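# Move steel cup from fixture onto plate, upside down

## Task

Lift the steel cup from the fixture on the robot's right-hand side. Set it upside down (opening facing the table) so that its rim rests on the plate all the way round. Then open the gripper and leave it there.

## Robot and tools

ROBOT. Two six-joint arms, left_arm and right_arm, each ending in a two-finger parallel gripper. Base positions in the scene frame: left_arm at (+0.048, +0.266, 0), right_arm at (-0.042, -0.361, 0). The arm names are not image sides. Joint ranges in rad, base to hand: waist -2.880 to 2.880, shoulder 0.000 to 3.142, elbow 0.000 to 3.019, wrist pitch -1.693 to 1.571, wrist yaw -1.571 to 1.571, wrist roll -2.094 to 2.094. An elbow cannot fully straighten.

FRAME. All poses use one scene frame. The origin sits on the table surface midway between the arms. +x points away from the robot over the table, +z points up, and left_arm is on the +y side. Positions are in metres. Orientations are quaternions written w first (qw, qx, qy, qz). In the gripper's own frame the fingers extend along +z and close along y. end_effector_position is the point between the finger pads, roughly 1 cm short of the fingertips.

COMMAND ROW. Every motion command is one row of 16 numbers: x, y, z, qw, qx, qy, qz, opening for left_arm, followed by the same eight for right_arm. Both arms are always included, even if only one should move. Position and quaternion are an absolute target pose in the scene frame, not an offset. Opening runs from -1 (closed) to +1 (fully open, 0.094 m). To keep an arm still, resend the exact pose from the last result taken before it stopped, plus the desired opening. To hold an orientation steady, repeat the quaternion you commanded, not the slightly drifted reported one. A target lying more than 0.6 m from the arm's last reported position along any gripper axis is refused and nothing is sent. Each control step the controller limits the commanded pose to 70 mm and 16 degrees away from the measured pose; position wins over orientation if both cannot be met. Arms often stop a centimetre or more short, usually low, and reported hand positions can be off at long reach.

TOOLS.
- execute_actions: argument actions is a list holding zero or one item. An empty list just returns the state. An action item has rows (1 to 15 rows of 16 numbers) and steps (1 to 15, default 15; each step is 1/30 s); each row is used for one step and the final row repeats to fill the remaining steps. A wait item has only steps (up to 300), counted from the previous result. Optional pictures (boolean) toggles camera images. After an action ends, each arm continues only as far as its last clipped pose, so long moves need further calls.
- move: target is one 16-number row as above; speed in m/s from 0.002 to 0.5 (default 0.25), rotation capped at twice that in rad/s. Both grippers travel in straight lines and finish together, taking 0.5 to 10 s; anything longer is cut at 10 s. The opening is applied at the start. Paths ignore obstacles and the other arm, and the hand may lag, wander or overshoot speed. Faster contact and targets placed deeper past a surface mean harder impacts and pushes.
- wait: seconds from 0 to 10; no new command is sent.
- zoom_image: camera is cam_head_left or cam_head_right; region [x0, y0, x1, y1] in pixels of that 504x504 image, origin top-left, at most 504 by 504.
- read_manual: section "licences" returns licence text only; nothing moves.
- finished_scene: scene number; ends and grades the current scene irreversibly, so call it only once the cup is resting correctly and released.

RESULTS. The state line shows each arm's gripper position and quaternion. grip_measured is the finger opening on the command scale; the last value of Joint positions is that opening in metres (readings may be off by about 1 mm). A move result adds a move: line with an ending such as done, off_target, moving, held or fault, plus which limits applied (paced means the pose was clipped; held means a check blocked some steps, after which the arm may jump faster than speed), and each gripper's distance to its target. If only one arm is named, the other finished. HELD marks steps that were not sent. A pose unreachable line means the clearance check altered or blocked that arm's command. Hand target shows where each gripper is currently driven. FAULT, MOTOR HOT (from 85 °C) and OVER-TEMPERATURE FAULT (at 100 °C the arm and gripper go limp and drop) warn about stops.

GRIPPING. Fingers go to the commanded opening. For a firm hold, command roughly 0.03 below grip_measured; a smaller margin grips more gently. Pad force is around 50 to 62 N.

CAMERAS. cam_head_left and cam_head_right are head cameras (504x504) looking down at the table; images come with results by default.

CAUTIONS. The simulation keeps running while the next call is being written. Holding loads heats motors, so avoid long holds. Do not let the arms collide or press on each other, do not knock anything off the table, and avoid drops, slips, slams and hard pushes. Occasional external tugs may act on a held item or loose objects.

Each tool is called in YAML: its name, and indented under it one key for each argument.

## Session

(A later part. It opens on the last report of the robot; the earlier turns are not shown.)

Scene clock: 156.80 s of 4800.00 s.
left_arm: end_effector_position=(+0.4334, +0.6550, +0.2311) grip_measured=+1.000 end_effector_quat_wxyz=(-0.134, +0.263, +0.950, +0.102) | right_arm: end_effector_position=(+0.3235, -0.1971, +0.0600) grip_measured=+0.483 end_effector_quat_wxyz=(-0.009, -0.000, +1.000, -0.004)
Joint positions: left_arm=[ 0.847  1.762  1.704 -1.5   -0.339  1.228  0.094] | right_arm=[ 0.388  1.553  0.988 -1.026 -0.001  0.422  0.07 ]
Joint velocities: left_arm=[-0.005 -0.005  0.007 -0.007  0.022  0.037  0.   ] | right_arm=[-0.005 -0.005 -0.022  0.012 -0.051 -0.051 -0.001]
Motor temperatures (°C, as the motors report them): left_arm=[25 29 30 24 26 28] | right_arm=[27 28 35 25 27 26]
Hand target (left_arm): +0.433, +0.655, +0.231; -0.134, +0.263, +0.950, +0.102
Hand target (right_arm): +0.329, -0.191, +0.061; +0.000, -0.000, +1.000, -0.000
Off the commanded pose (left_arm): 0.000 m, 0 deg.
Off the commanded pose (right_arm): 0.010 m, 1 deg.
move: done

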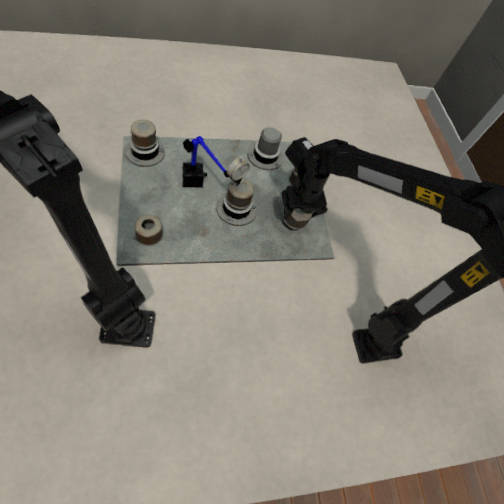

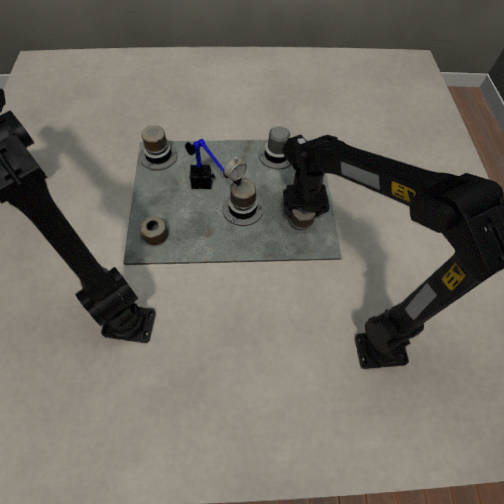

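move:
  target: [0.4334,0.6550,0.2311,-0.134,0.263,0.950,0.102,1, 0.328,-0.195,0.022,0.008,0,1,0.003,0.45]
  speed: 0.015

zoom_image:
  camera: "cam_head_left"
  region: [250, 170, 340, 260]

Scene clock: 165.03 s of 4800.00 s.
left_arm: end_effector_position=(+0.4334, +0.6550, +0.2311) grip_measured=+1.000 end_effector_quat_wxyz=(-0.134, +0.263, +0.950, +0.102) | right_arm: end_effector_position=(+0.3228, -0.1974, +0.0292) grip_measured=+0.483 end_effector_quat_wxyz=(+0.002, -0.000, +1.000, +0.001)
Joint positions: left_arm=[ 0.847  1.762  1.704 -1.5   -0.339  1.228  0.094] | right_arm=[ 0.388  1.587  0.931 -0.91  -0.001  0.422  0.07 ]
Joint velocities: left_arm=[ 0.005 -0.005  0.017 -0.007 -0.022  0.051  0.   ] | right_arm=[ 0.005 -0.015 -0.012 -0.002  0.037  0.007 -0.001]
Motor temperatures (°C, as the motors report them): left_arm=[25 29 30 24 26 28] | right_arm=[27 28 34 25 27 26]
Hand target (left_arm): +0.433, +0.655, +0.231; -0.134, +0.263, +0.950, +0.102
Hand target (right_arm): +0.327, -0.195, +0.022; +0.008, -0.000, +1.000, +0.003
Off the commanded pose (left_arm): 0.000 m, 0 deg.
Off the commanded pose (right_arm): 0.009 m, 1 deg.
After step 90, 2.47 s passed at rest.
move: done

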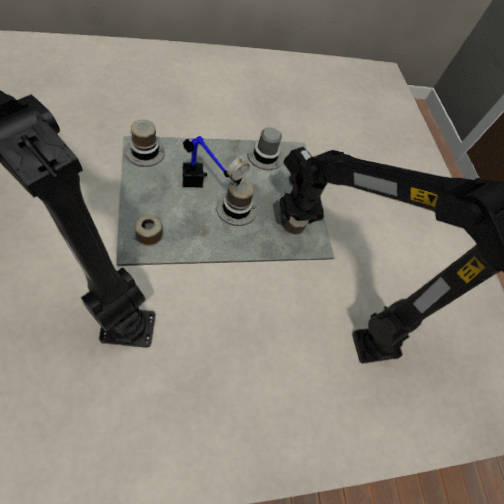

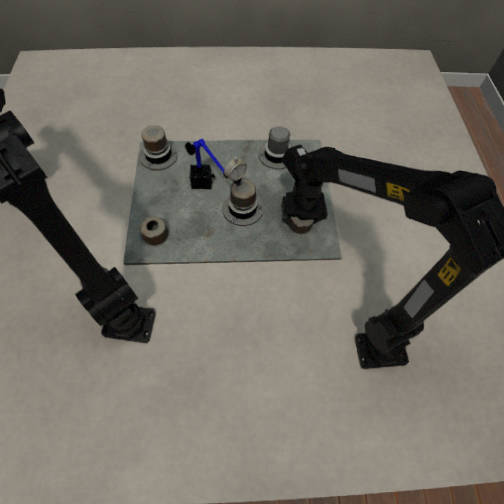

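Region (250, 170, 340, 260) of cam_head_left's 504x504 image, scaled by 5.600, with more detail than that image has.

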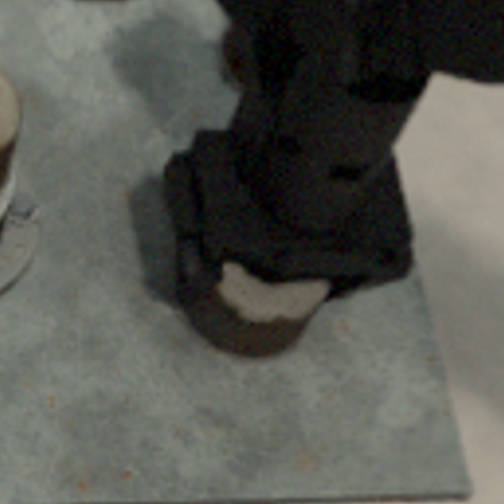

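move:
  target: [0.4334,0.6550,0.2311,-0.134,0.263,0.950,0.102,1, 0.325,-0.196,0.012,0.004,0,1,0.002,0.45]
  speed: 0.01

Scene clock: 169.10 s of 4800.00 s.
left_arm: end_effector_position=(+0.4334, +0.6550, +0.2311) grip_measured=+1.000 end_effector_quat_wxyz=(-0.134, +0.263, +0.950, +0.102) | right_arm: end_effector_position=(+0.3237, -0.1975, +0.0272) grip_measured=+0.483 end_effector_quat_wxyz=(+0.007, -0.000, +1.000, +0.002)
Joint positions: left_arm=[ 0.847  1.762  1.704 -1.5   -0.339  1.228  0.094] | right_arm=[ 0.388  1.587  0.924 -0.893  0.002  0.422  0.07 ]
Joint velocities: left_arm=[-0.005  0.005 -0.002 -0.002 -0.022 -0.037  0.   ] | right_arm=[-0.005 -0.005  0.007 -0.012 -0.037 -0.081 -0.   ]
Motor temperatures (°C, as the motors report them): left_arm=[25 29 30 24 26 28] | right_arm=[27 27 33 25 27 26]
Hand target (left_arm): +0.433, +0.655, +0.231; -0.134, +0.263, +0.950, +0.102
Hand target (right_arm): +0.324, -0.196, +0.013; +0.004, -0.000, +1.000, +0.002
Off the commanded pose (left_arm): 0.000 m, 0 deg.
Off the commanded pose (right_arm): 0.015 m, 0 deg.
move: off_target (right_arm)

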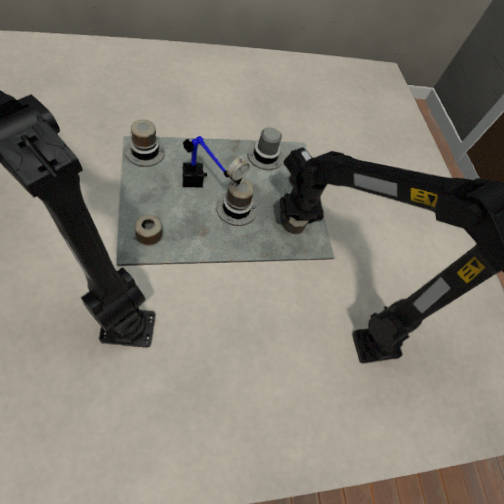

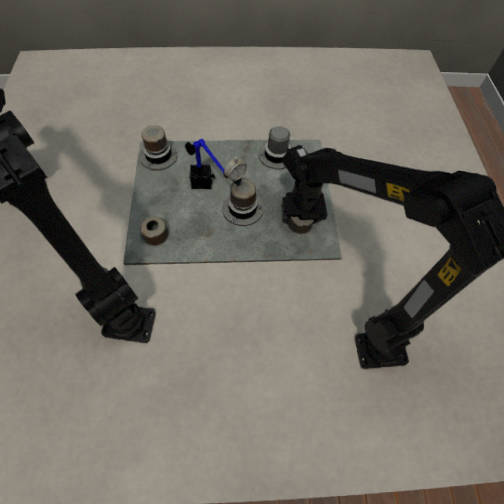

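The cup seems to be touching the plate now. I'll ease off the downward push and let go.

execute_actions:
  actions:
    - {"rows": [[0.4334,0.6550,0.2311,-0.134,0.263,0.950,0.102,1, 0.3237,-0.1975,0.0272,0.007,0,1,0.002,0.45],[0.4334,0.6550,0.2311,-0.134,0.263,0.950,0.102,1, 0.3237,-0.1975,0.0272,0.007,0,1,0.002,0.45],[0.4334,0.6550,0.2311,-0.134,0.263,0.950,0.102,1, 0.3237,-0.1975,0.0272,0.007,0,1,0.002,0.47],[0.4334,0.6550,0.2311,-0.134,0.263,0.950,0.102,1, 0.3237,-0.1975,0.0272,0.007,0,1,0.002,0.49],[0.4334,0.6550,0.2311,-0.134,0.263,0.950,0.102,1, 0.3237,-0.1975,0.0272,0.007,0,1,0.002,0.55],[0.4334,0.6550,0.2311,-0.134,0.263,0.950,0.102,1, 0.3237,-0.1975,0.0272,0.007,0,1,0.002,0.7],[0.4334,0.6550,0.2311,-0.134,0.263,0.950,0.102,1, 0.3237,-0.1975,0.0272,0.007,0,1,0.002,1]], "steps": 15}
  pictures: false

move:
  target: [0.4334,0.6550,0.2311,-0.134,0.263,0.950,0.102,1, 0.33,-0.20,0.16,0,0,1,0,1]
  speed: 0.12

zoom_image:
  camera: "cam_head_left"
  region: [240, 160, 350, 270]

Scene clock: 178.27 s of 4800.00 s.
left_arm: end_effector_position=(+0.4334, +0.6550, +0.2311) grip_measured=+1.000 end_effector_quat_wxyz=(-0.134, +0.263, +0.950, +0.102) | right_arm: end_effector_position=(+0.3238, -0.1974, +0.0276) grip_measured=+1.000 end_effector_quat_wxyz=(+0.008, -0.000, +1.000, +0.003)
Joint positions: left_arm=[ 0.847  1.762  1.704 -1.5   -0.339  1.228  0.094] | right_arm=[ 0.388  1.586  0.924 -0.893  0.002  0.422  0.094]
Joint velocities: left_arm=[-0.005 -0.015 -0.007 -0.002 -0.037  0.007  0.   ] | right_arm=[ 0.005  0.005  0.017 -0.007  0.007 -0.007  0.   ]
Motor temperatures (°C, as the motors report them): left_arm=[25 29 30 24 26 28] | right_arm=[27 27 33 25 27 26]
Hand target (left_arm): +0.433, +0.655, +0.231; -0.134, +0.263, +0.950, +0.102
Hand target (right_arm): +0.324, -0.197, +0.027; +0.007, +0.000, +1.000, +0.002
Off the commanded pose (left_arm): 0.000 m, 0 deg.
Off the commanded pose (right_arm): 0.000 m, 0 deg.
Steps of this call (steps 1 to 90: nothing new was sent; then 5.67 s passed at rest; steps 91 to 105: all 15 steps of this action). Readings (end_effector_position):
91: left_arm (+0.4334, +0.6550, +0.2311) | right_arm (+0.3237, -0.1974, +0.0273)
92: left_arm (+0.4334, +0.6550, +0.2311) | right_arm (+0.3238, -0.1975, +0.0276)
94: left_arm (+0.4334, +0.6550, +0.2311) | right_arm (+0.3238, -0.1975, +0.0276)
98: left_arm (+0.4334, +0.6550, +0.2311) | right_arm (+0.3238, -0.1974, +0.0276)
105: the state above

Scene clock: 180.00 s of 4800.00 s.
left_arm: end_effector_position=(+0.4334, +0.6550, +0.2311) grip_measured=+1.000 end_effector_quat_wxyz=(-0.134, +0.263, +0.950, +0.102) | right_arm: end_effector_position=(+0.3211, -0.1986, +0.1462) grip_measured=+1.000 end_effector_quat_wxyz=(-0.008, -0.000, +1.000, -0.005)
Joint positions: left_arm=[ 0.847  1.762  1.704 -1.5   -0.339  1.228  0.094] | right_arm=[ 0.388  1.442  1.115 -1.262  0.002  0.421  0.094]
Joint velocities: left_arm=[-0.005 -0.005 -0.012 -0.002  0.037 -0.007  0.   ] | right_arm=[-0.005 -0.015 -0.007 -0.002 -0.037  0.037  0.   ]
Motor temperatures (°C, as the motors report them): left_arm=[25 29 30 24 26 28] | right_arm=[27 27 33 25 27 26]
Hand target (left_arm): +0.433, +0.655, +0.231; -0.134, +0.263, +0.950, +0.102
Hand target (right_arm): +0.331, -0.199, +0.159; +0.000, +0.000, +1.000, +0.000
Off the commanded pose (left_arm): 0.000 m, 0 deg.
Off the commanded pose (right_arm): 0.016 m, 1 deg.
move: off_target (right_arm)

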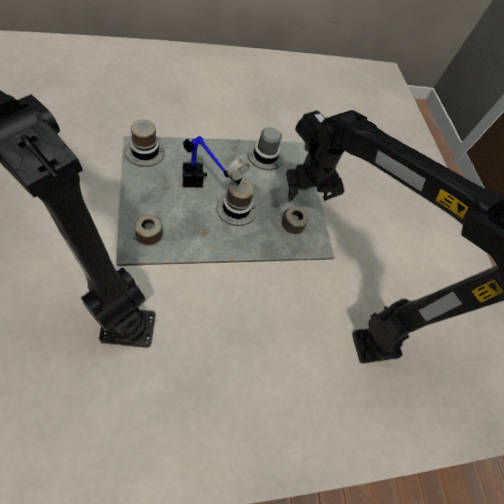

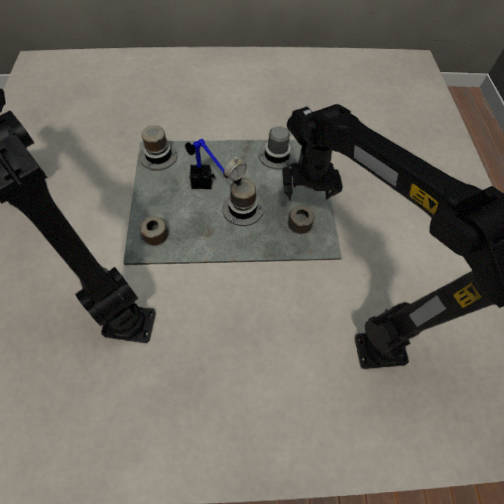

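Region (240, 160, 350, 270) of cam_head_left's 504x504 image, scaled by 4.582, with more detail than that image has.

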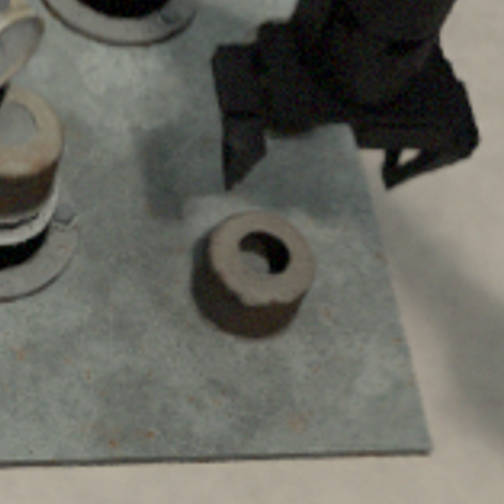

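finished_scene:
  scene: 1

The scene is finished: the task was done.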